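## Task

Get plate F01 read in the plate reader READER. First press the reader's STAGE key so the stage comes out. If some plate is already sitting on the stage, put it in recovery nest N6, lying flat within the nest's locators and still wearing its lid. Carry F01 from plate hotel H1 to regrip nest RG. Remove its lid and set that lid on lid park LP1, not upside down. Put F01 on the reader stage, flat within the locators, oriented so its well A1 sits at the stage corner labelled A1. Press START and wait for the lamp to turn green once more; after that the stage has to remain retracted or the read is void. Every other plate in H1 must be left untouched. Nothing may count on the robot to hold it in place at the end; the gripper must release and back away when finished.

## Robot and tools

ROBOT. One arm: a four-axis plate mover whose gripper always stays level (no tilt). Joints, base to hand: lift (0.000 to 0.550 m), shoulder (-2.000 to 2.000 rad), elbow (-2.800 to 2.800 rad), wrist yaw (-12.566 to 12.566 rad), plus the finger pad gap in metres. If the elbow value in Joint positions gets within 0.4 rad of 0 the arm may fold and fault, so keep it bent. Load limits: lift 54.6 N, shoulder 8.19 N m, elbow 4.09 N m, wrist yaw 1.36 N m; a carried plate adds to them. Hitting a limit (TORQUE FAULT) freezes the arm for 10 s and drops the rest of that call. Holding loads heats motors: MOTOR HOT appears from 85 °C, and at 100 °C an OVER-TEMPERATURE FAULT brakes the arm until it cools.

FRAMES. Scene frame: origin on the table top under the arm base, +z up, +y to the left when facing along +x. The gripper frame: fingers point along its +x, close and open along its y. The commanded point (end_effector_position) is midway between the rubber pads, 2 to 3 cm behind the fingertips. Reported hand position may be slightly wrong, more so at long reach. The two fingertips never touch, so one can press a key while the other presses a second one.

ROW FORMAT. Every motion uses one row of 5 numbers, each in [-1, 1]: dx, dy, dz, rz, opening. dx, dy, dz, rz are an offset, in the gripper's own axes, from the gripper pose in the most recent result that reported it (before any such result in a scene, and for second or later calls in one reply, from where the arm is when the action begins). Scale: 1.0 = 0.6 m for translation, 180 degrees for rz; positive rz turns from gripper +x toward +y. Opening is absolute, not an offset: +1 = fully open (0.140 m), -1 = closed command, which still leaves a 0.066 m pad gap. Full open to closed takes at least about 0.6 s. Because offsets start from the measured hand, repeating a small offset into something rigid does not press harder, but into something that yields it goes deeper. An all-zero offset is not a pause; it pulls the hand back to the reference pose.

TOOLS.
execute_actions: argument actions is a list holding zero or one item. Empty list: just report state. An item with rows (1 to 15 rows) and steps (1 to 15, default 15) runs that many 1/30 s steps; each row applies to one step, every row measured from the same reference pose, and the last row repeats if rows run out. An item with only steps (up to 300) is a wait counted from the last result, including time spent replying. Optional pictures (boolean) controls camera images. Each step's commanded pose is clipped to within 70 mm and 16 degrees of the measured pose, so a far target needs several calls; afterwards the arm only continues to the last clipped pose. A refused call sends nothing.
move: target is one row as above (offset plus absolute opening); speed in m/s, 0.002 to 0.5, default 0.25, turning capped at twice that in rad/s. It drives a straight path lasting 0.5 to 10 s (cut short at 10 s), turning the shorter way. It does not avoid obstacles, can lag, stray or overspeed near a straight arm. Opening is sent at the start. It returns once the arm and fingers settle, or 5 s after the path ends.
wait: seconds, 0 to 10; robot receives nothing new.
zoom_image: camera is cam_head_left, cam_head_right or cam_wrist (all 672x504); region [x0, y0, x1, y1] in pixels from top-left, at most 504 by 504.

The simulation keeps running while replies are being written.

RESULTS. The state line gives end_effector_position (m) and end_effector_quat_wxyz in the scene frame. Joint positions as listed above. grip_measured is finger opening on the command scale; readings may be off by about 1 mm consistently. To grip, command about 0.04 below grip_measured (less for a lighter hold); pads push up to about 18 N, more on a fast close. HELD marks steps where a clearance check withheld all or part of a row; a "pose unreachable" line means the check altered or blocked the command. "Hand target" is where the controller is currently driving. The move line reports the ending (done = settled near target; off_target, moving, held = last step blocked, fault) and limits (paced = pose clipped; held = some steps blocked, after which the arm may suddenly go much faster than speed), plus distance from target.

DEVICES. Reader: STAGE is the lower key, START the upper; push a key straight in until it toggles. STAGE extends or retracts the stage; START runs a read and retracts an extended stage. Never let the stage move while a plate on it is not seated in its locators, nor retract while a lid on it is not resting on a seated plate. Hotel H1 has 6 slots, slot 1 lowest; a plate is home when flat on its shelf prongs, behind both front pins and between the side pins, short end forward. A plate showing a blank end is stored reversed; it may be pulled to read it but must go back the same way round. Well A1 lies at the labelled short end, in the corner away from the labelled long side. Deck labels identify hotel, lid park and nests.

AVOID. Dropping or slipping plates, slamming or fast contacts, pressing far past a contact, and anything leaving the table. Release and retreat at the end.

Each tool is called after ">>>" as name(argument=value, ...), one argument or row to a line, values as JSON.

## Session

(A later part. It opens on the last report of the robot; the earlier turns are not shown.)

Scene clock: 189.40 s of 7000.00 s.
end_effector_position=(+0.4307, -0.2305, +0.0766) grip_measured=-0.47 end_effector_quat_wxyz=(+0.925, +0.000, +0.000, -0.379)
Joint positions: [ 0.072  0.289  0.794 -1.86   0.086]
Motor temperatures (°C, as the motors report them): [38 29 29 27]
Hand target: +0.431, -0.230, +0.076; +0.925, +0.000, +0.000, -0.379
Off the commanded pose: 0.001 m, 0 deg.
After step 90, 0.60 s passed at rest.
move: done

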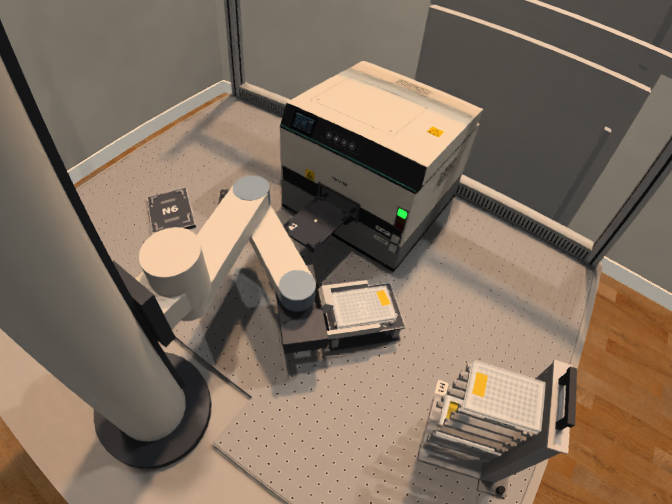

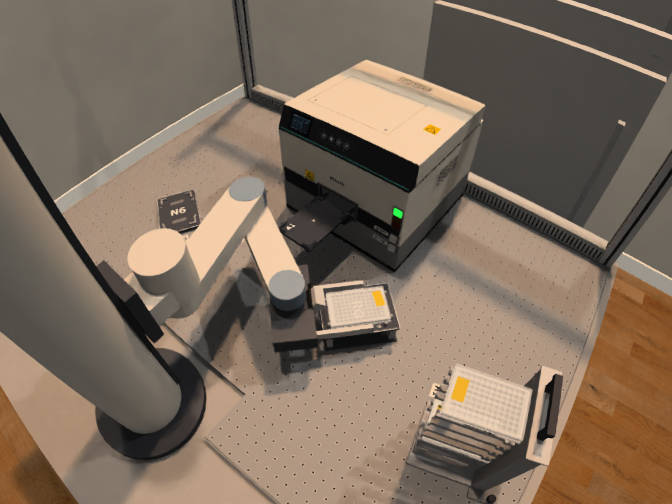

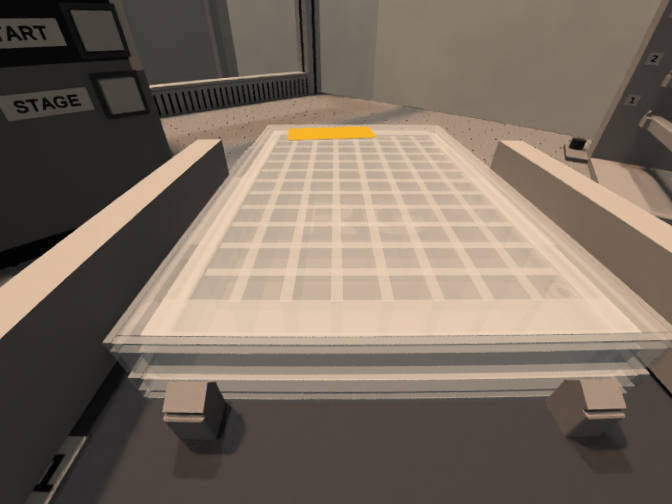

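>>> move(
  target=[0,0,0.0004,0,-0.25],
  speed=0.01,
)

>>> move(
  target=[0,0,0.0125,0,-0.25],
  speed=0.03,
)

>>> move(
  target=[0,0,0,0,-0.52],
)

>>> move(
  target=[0,0,0.03,0,-0.52],
  speed=0.03,
)

Scene clock: 196.63 s of 7000.00 s.
end_effector_position=(+0.4307, -0.2305, +0.0768) grip_measured=-0.25 end_effector_quat_wxyz=(+0.925, +0.000, +0.000, -0.379)
Joint positions: [ 0.072  0.289  0.794 -1.86   0.094]
Motor temperatures (°C, as the motors report them): [38 29 29 27]
Hand target: +0.431, -0.230, +0.077; +0.925, +0.000, +0.000, -0.379
Off the commanded pose: 0.000 m, 0 deg.
After step 90, 3.53 s passed at rest.
move: done

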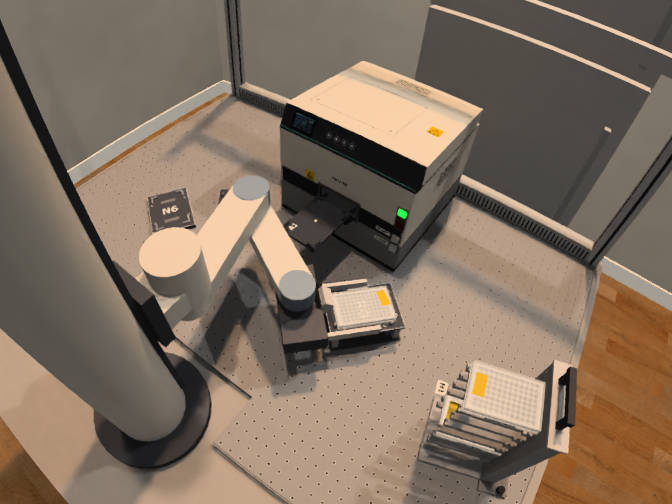

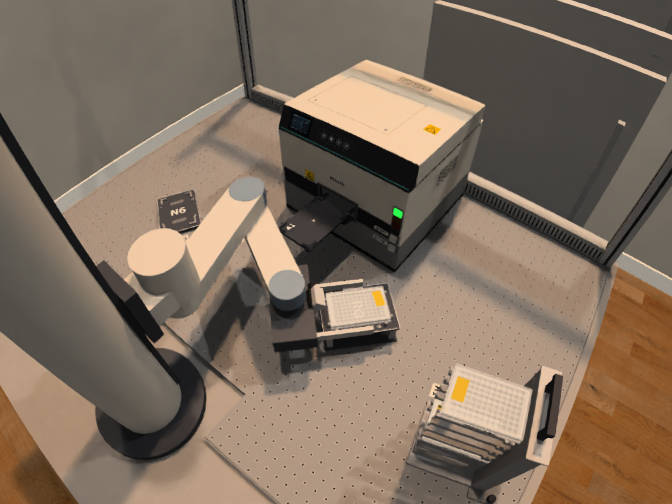

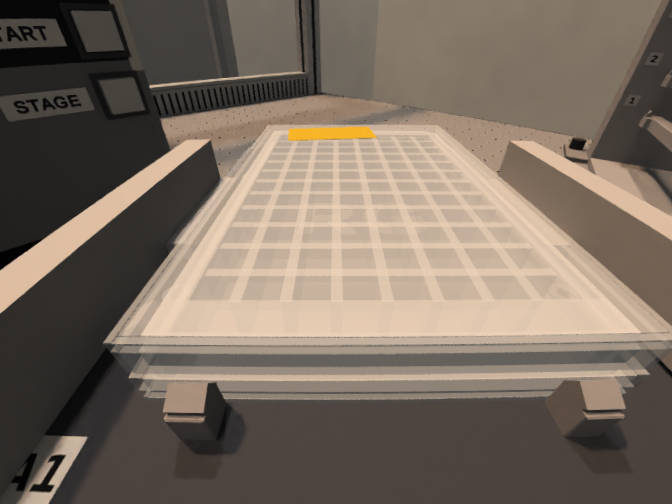

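Scene clock: 197.33 s of 7000.00 s.
end_effector_position=(+0.4307, -0.2305, +0.0843) grip_measured=-0.25 end_effector_quat_wxyz=(+0.925, +0.000, +0.000, -0.379)
Joint positions: [ 0.079  0.289  0.794 -1.86   0.094]
Motor temperatures (°C, as the motors report them): [38 29 29 27]
Hand target: +0.431, -0.230, +0.084; +0.925, +0.000, +0.000, -0.379
Off the commanded pose: 0.000 m, 0 deg.
move: done

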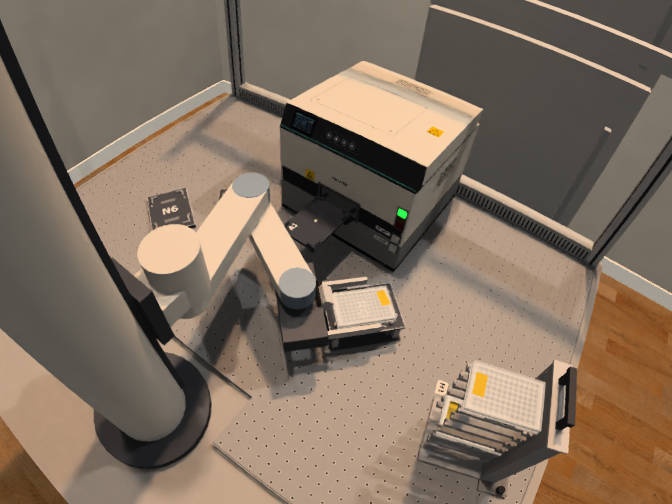

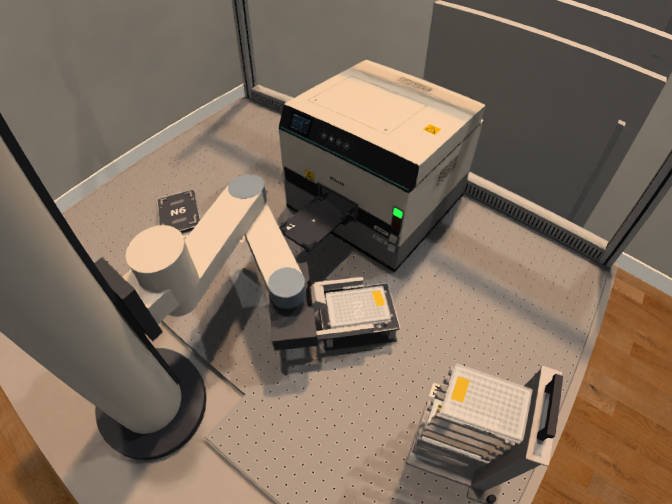

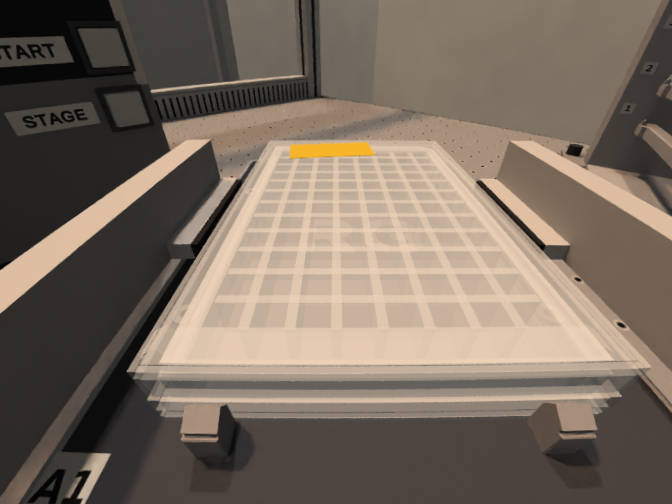

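Scene clock: 197.83 s of 7000.00 s.
end_effector_position=(+0.4307, -0.2305, +0.0843) grip_measured=-0.48 end_effector_quat_wxyz=(+0.925, +0.000, +0.000, -0.379)
Joint positions: [ 0.079  0.289  0.794 -1.86   0.085]
Motor temperatures (°C, as the motors report them): [38 29 29 27]
Hand target: +0.431, -0.230, +0.084; +0.925, +0.000, +0.000, -0.379
Off the commanded pose: 0.000 m, 0 deg.
move: done

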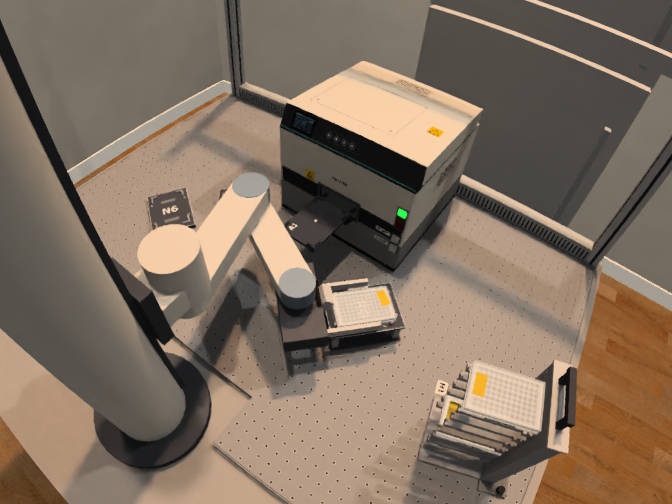

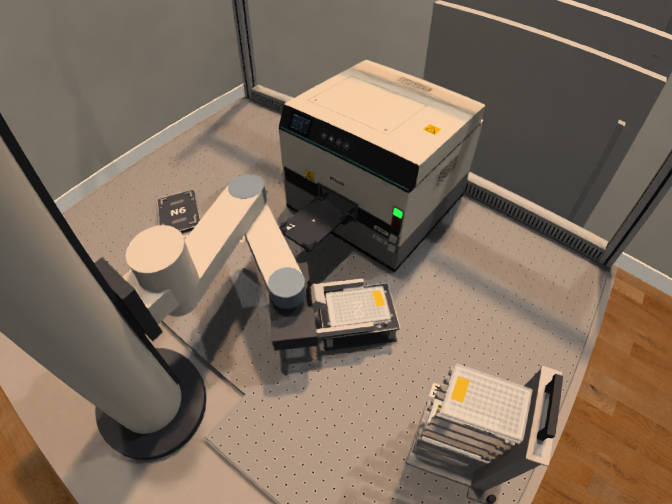

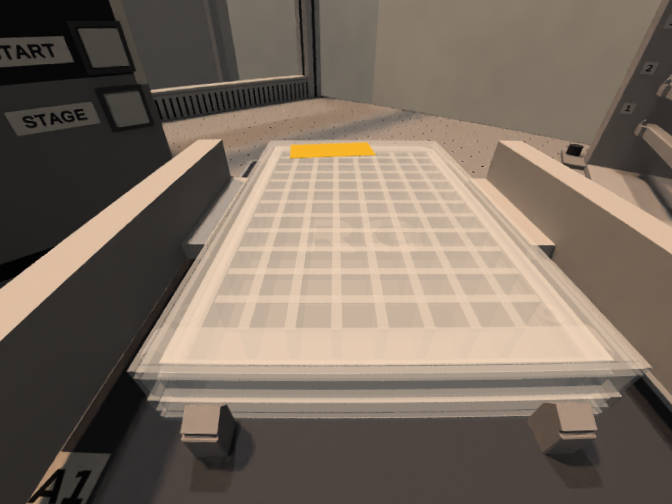

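Scene clock: 198.67 s of 7000.00 s.
end_effector_position=(+0.4307, -0.2305, +0.1024) grip_measured=-0.48 end_effector_quat_wxyz=(+0.925, +0.000, +0.000, -0.379)
Joint positions: [ 0.097  0.289  0.794 -1.86   0.085]
Motor temperatures (°C, as the motors report them): [38 29 29 27]
Hand target: +0.431, -0.230, +0.102; +0.925, +0.000, +0.000, -0.379
Off the commanded pose: 0.000 m, 0 deg.
move: done

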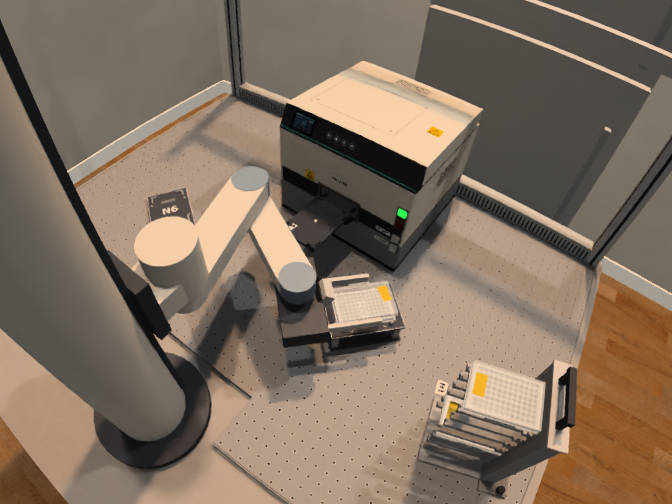

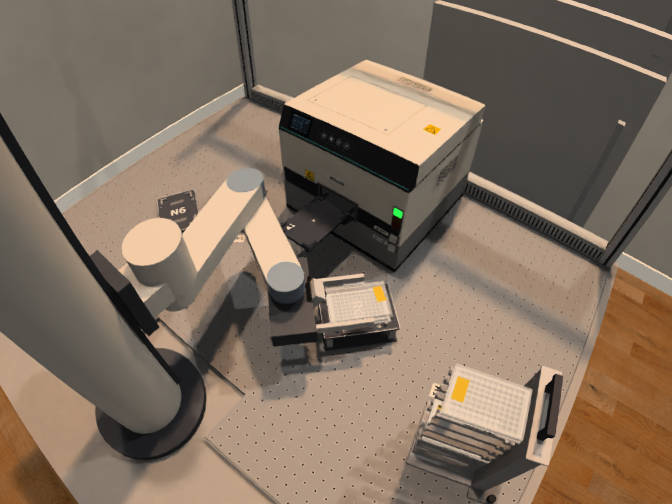

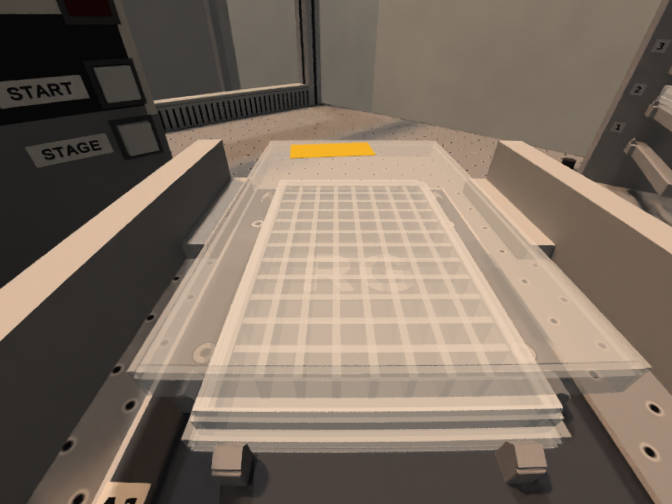

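>>> move(
  target=[0,0,0.13,0,-0.52],
  speed=0.25,
)

>>> move(
  target=[-0.164,0.259,0,0.2474,-0.52],
  speed=0.3,
)

Scene clock: 205.53 s of 7000.00 s.
end_effector_position=(+0.4307, -0.2305, +0.1804) grip_measured=-0.48 end_effector_quat_wxyz=(+0.925, +0.000, +0.000, -0.379)
Joint positions: [ 0.175  0.289  0.794 -1.86   0.085]
Motor temperatures (°C, as the motors report them): [38 29 29 27]
Hand target: +0.431, -0.230, +0.180; +0.925, +0.000, +0.000, -0.379
Off the commanded pose: 0.000 m, 0 deg.
After step 90, 3.10 s passed at rest.
move: done

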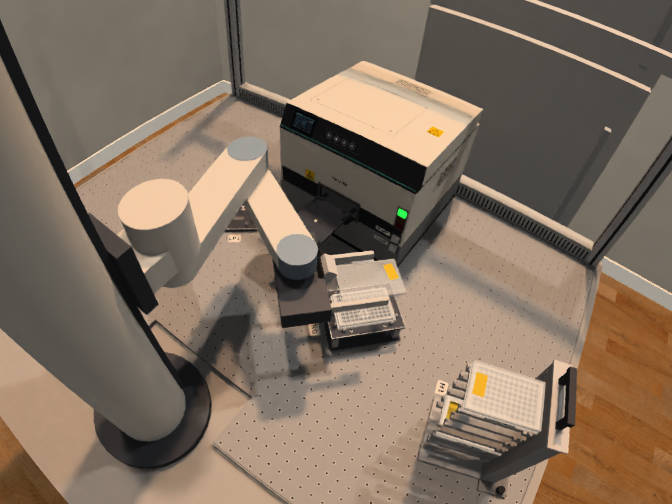

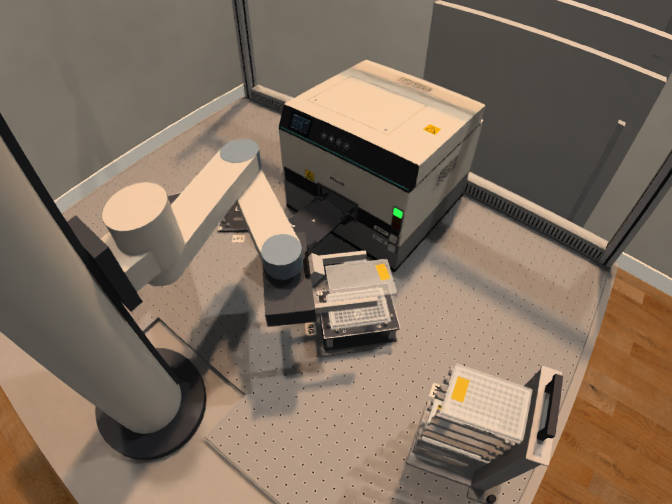

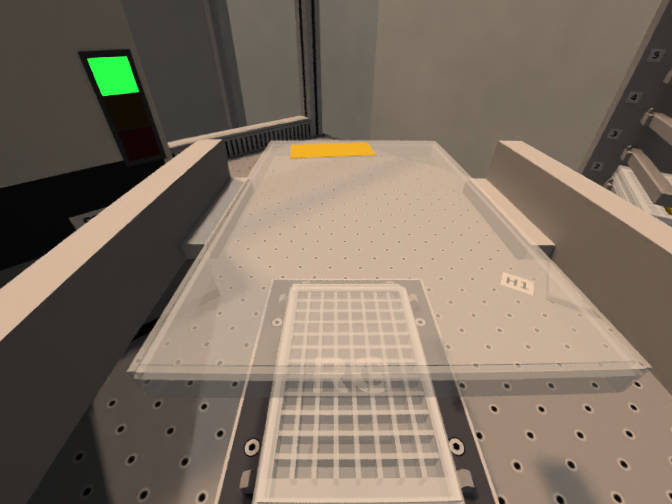

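Scene clock: 207.20 s of 7000.00 s.
end_effector_position=(+0.4696, -0.0506, +0.1804) grip_measured=-0.48 end_effector_quat_wxyz=(+1.000, +0.000, +0.000, +0.000)
Joint positions: [ 0.175  0.709  0.618 -1.326  0.085]
Motor temperatures (°C, as the motors report them): [38 29 29 27]
Hand target: +0.470, -0.051, +0.180; +1.000, +0.000, +0.000, -0.000
Off the commanded pose: 0.000 m, 0 deg.
move: done

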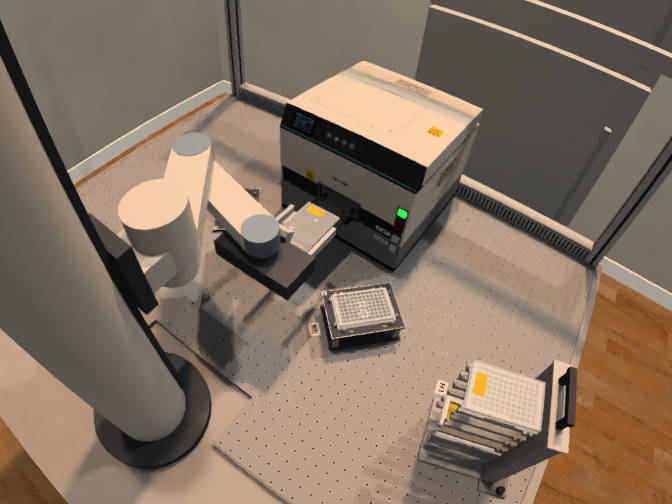

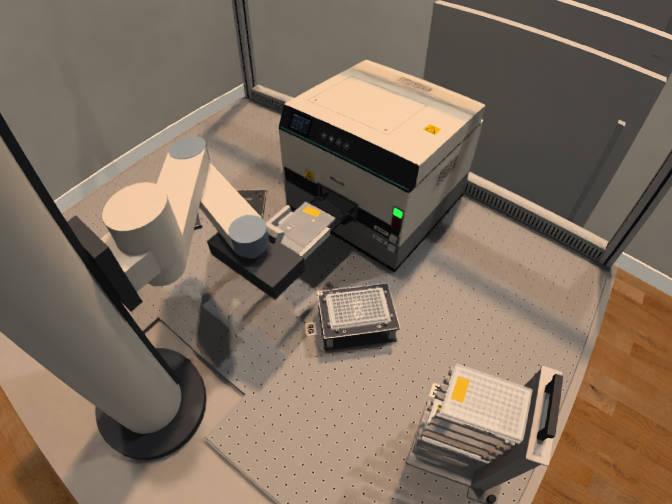

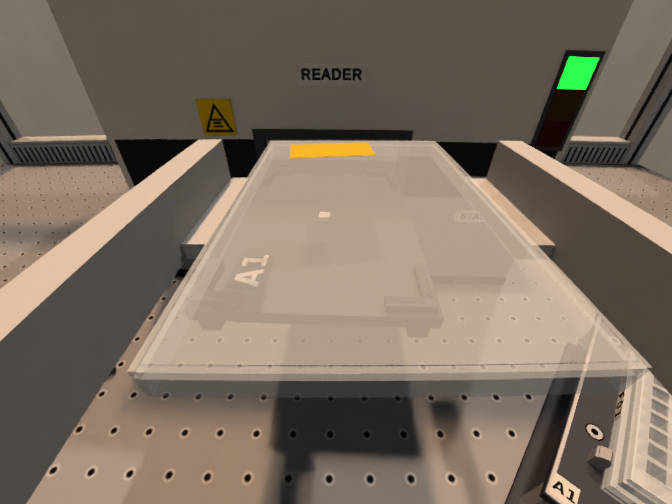

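>>> move(
  target=[0.064,0.484,-0.08,0.2222,-0.52],
  speed=0.3,
)

>>> move(
  target=[0,0,-0.1,0,-0.52],
  speed=0.2,
)

Scene clock: 223.90 s of 7000.00 s.
end_effector_position=(+0.5078, +0.2399, +0.1323) grip_measured=-0.48 end_effector_quat_wxyz=(+0.940, +0.000, +0.000, +0.342)
Joint positions: [ 0.127  1.487  1.086 -1.874  0.085]
Motor temperatures (°C, as the motors report them): [38 29 29 27]
Hand target: +0.508, +0.240, +0.132; +0.940, +0.000, +0.000, +0.342
Off the commanded pose: 0.000 m, 0 deg.
After step 90, 12.17 s passed at rest.
move: done

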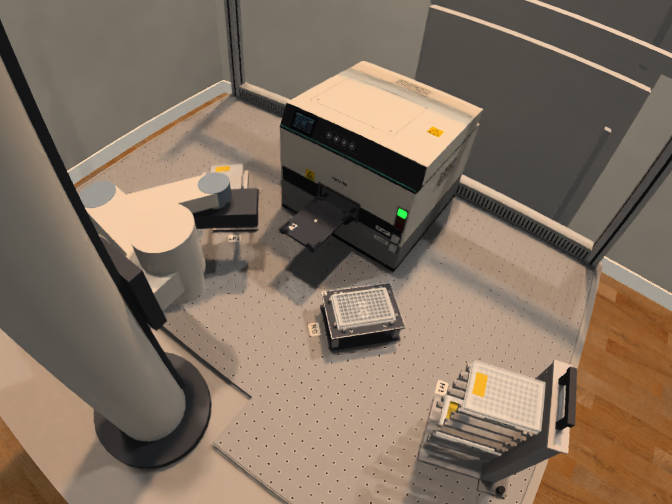

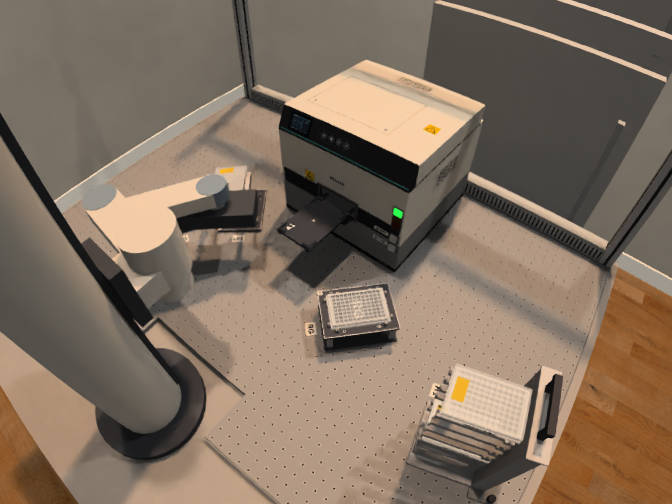

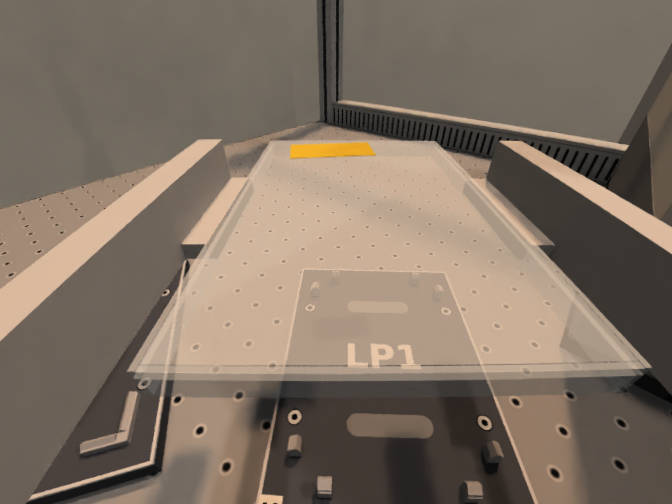

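Scene clock: 224.63 s of 7000.00 s.
end_effector_position=(+0.5078, +0.2399, +0.0723) grip_measured=-0.48 end_effector_quat_wxyz=(+0.940, +0.000, +0.000, +0.342)
Joint positions: [ 0.067  1.487  1.086 -1.874  0.085]
Motor temperatures (°C, as the motors report them): [38 29 29 27]
Hand target: +0.508, +0.240, +0.072; +0.940, +0.000, +0.000, +0.342
Off the commanded pose: 0.000 m, 0 deg.
move: done

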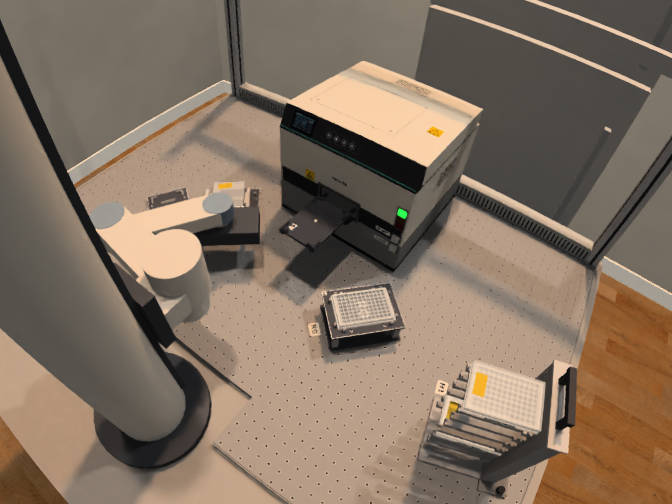

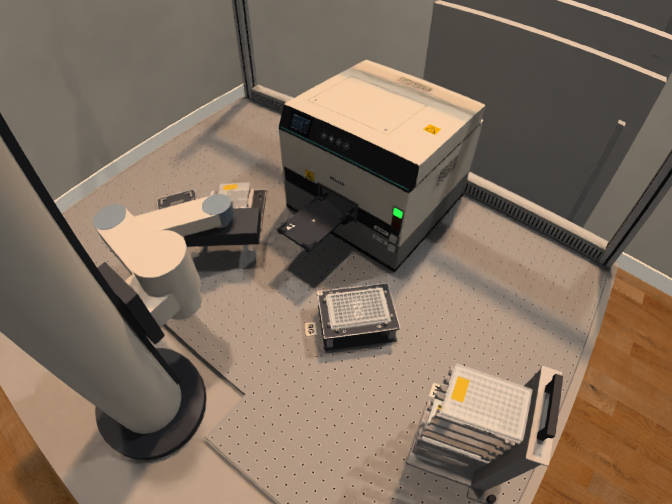

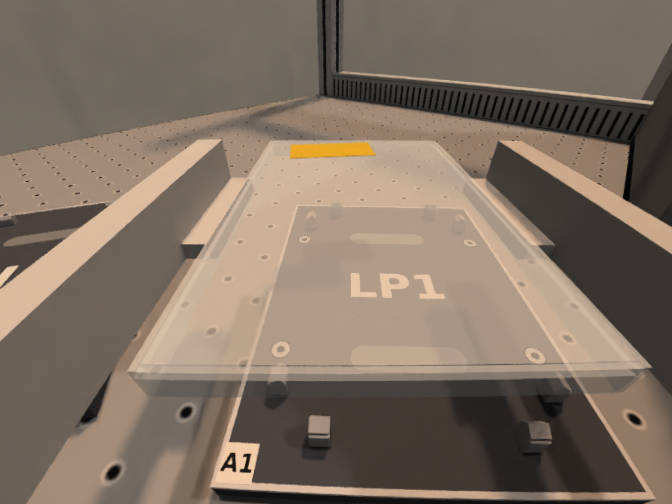

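>>> move(
  target=[0.0232,-0.0338,-0.035,-0.0128,-0.52],
  speed=0.08,
)

Scene clock: 235.43 s of 7000.00 s.
end_effector_position=(+0.5316, +0.2332, +0.0513) grip_measured=-0.48 end_effector_quat_wxyz=(+0.946, +0.000, +0.000, +0.323)
Joint positions: [ 0.046  1.415  1.159 -1.915  0.085]
Motor temperatures (°C, as the motors report them): [38 29 29 27]
Hand target: +0.532, +0.233, +0.051; +0.946, +0.000, +0.000, +0.323
Off the commanded pose: 0.000 m, 0 deg.
After step 90, 7.07 s passed at rest.
move: done

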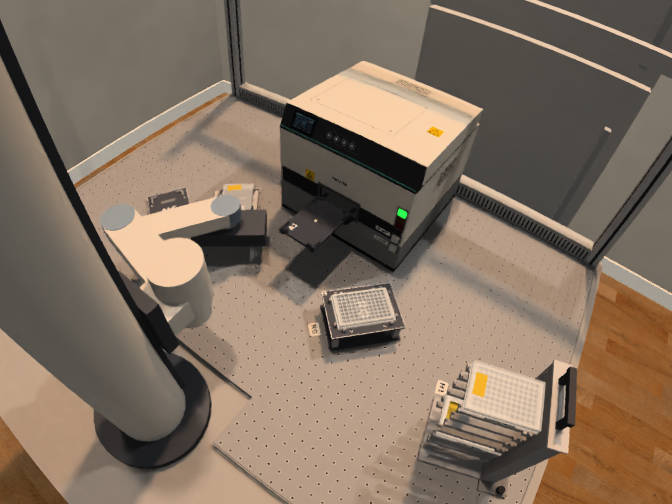

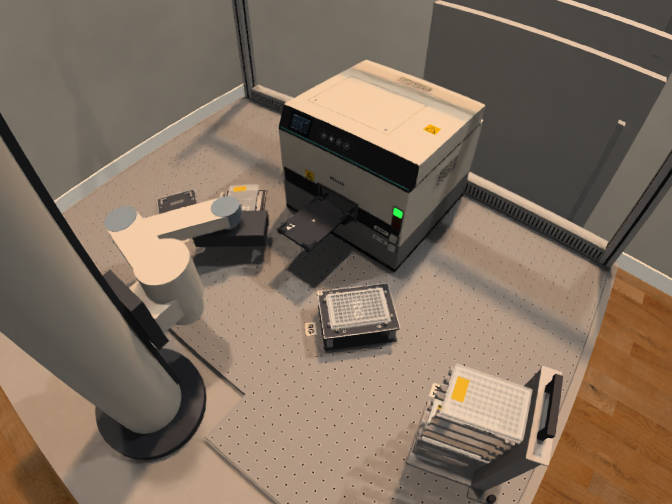

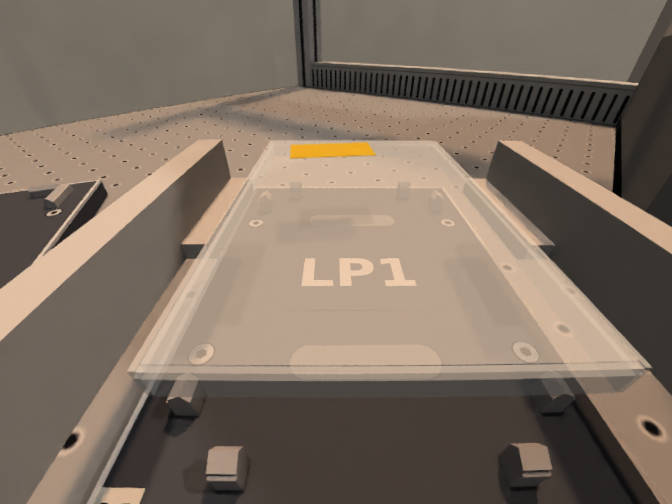

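>>> move(
  target=[0,0.0019,-0.026,0.0015,-0.52],
  speed=0.04,
)

>>> move(
  target=[0,0,-0.01,0,-0.52],
  speed=0.012,
)

Scene clock: 242.33 s of 7000.00 s.
end_effector_position=(+0.5309, +0.2341, +0.0356) grip_measured=-0.48 end_effector_quat_wxyz=(+0.946, +0.000, +0.000, +0.326)
Joint positions: [ 0.031  1.416  1.159 -1.912  0.085]
Motor temperatures (°C, as the motors report them): [38 29 29 27]
Hand target: +0.531, +0.234, +0.036; +0.945, +0.000, +0.000, +0.326
Off the commanded pose: 0.000 m, 0 deg.
After step 90, 3.20 s passed at rest.
move: done

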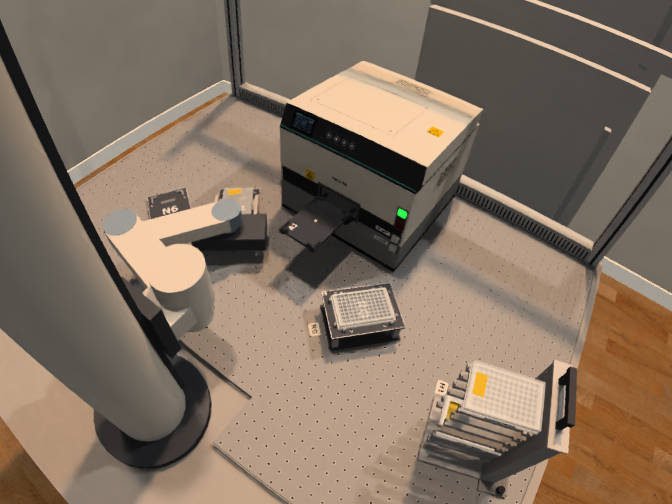

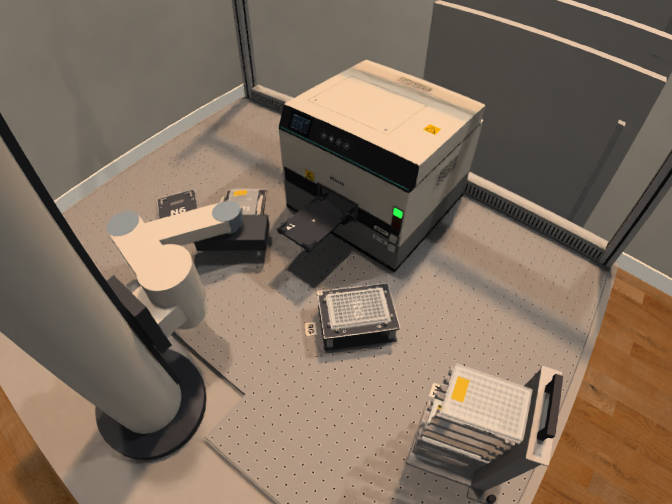

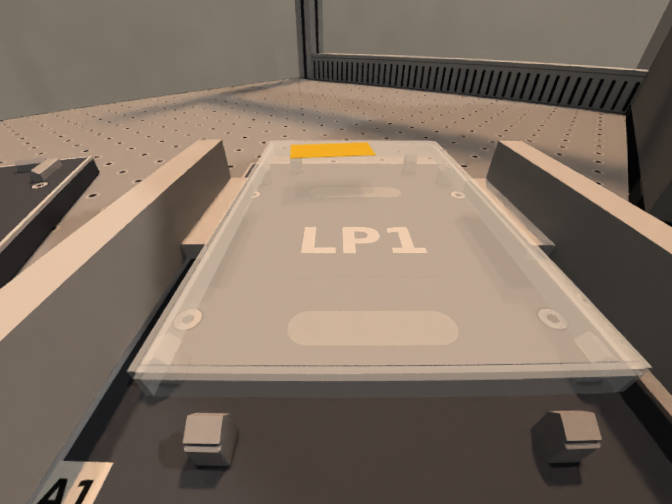

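Scene clock: 243.07 s of 7000.00 s.
end_effector_position=(+0.5309, +0.2340, +0.0296) grip_measured=-0.48 end_effector_quat_wxyz=(+0.946, +0.000, +0.000, +0.325)
Joint positions: [ 0.025  1.416  1.159 -1.912  0.085]
Motor temperatures (°C, as the motors report them): [38 29 29 27]
Hand target: +0.531, +0.234, +0.030; +0.946, +0.000, +0.000, +0.326
Off the commanded pose: 0.000 m, 0 deg.
move: done

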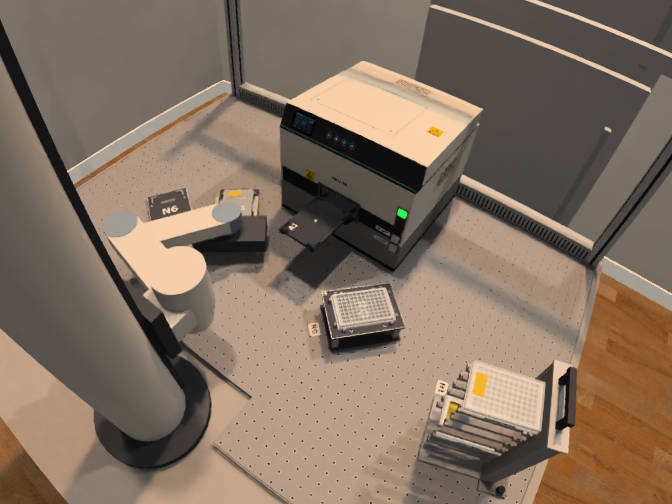

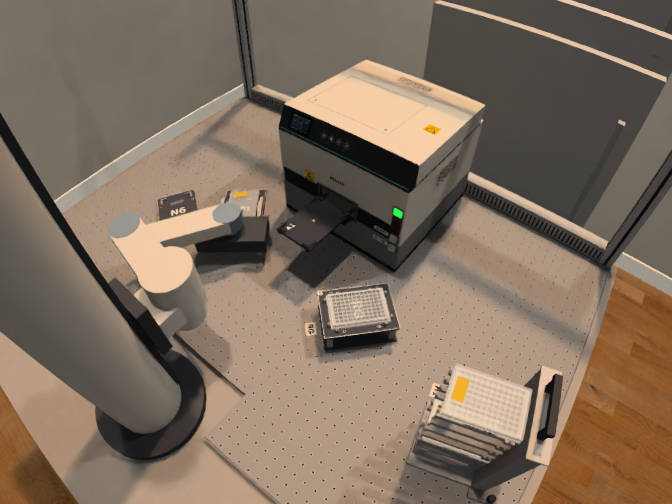

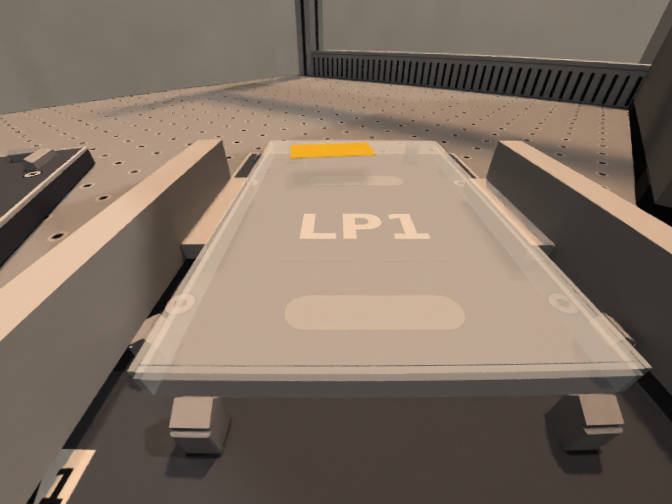

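>>> move(
  target=[-0.0018,-0.0005,0,0,-0.52],
  speed=0.01,
)

>>> move(
  target=[0,0,-0.004,0,-0.52],
  speed=0.007,
)

Scene clock: 248.77 s of 7000.00 s.
end_effector_position=(+0.5304, +0.2330, +0.0296) grip_measured=-0.48 end_effector_quat_wxyz=(+0.946, +0.000, +0.000, +0.325)
Joint positions: [ 0.025  1.416  1.154 -1.908  0.085]
Motor temperatures (°C, as the motors report them): [38 29 29 27]
Hand target: +0.530, +0.233, +0.030; +0.946, +0.000, +0.000, +0.325
Off the commanded pose: 0.000 m, 0 deg.
After step 90, 2.00 s passed at rest.
move: done

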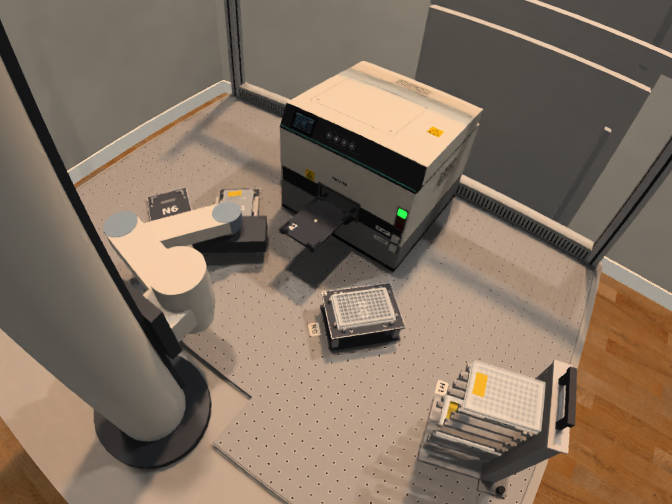

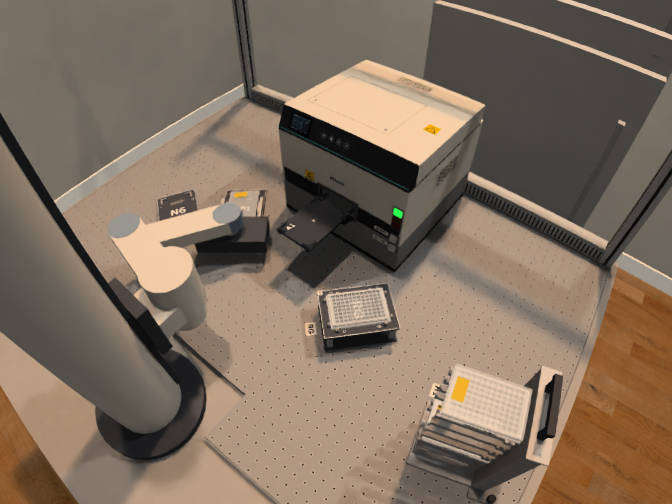

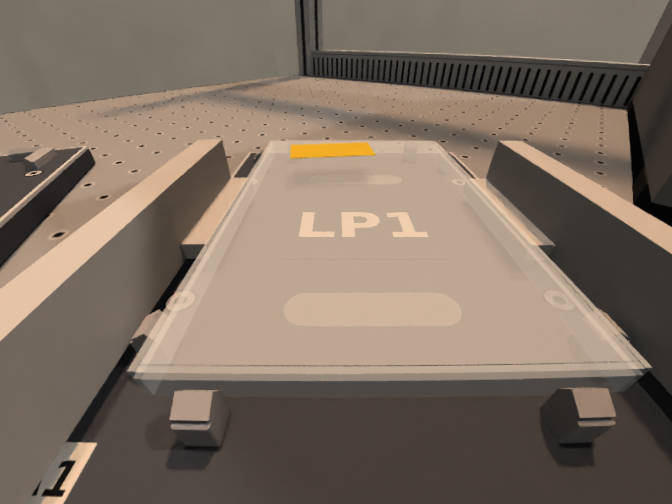

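Scene clock: 249.47 s of 7000.00 s.
end_effector_position=(+0.5304, +0.2330, +0.0272) grip_measured=-0.48 end_effector_quat_wxyz=(+0.946, +0.000, +0.000, +0.325)
Joint positions: [ 0.022  1.416  1.154 -1.908  0.085]
Motor temperatures (°C, as the motors report them): [38 29 29 27]
Hand target: +0.530, +0.233, +0.027; +0.946, +0.000, +0.000, +0.325
Off the commanded pose: 0.000 m, 0 deg.
move: done

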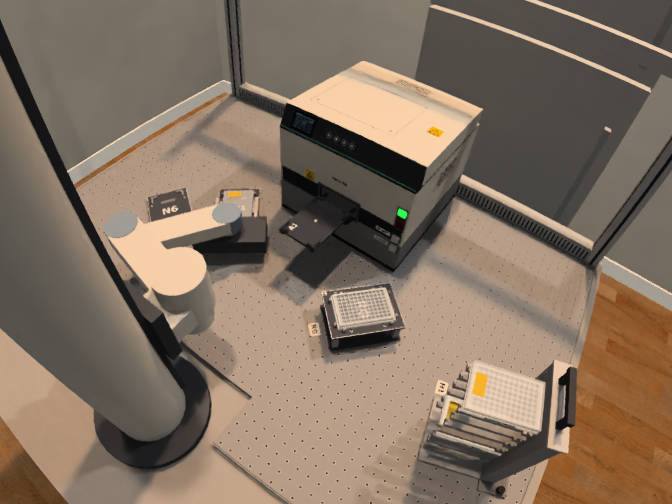

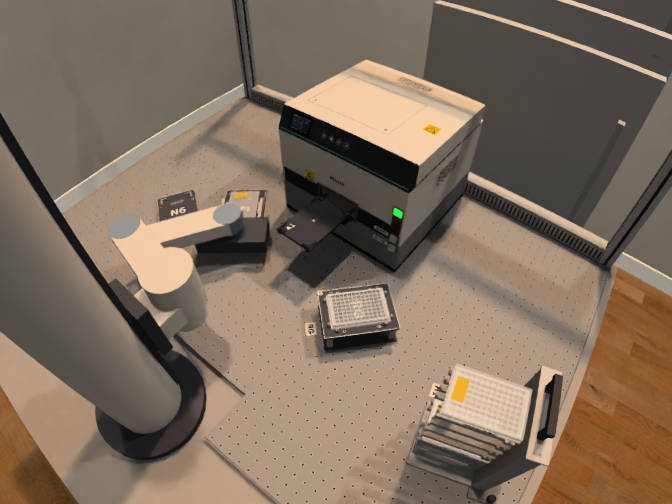

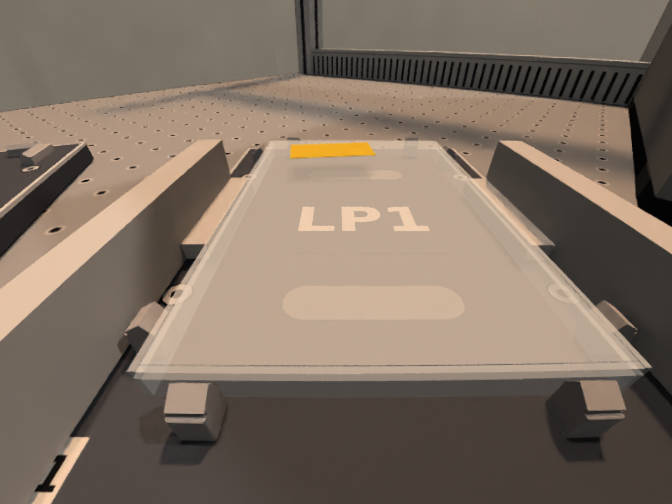

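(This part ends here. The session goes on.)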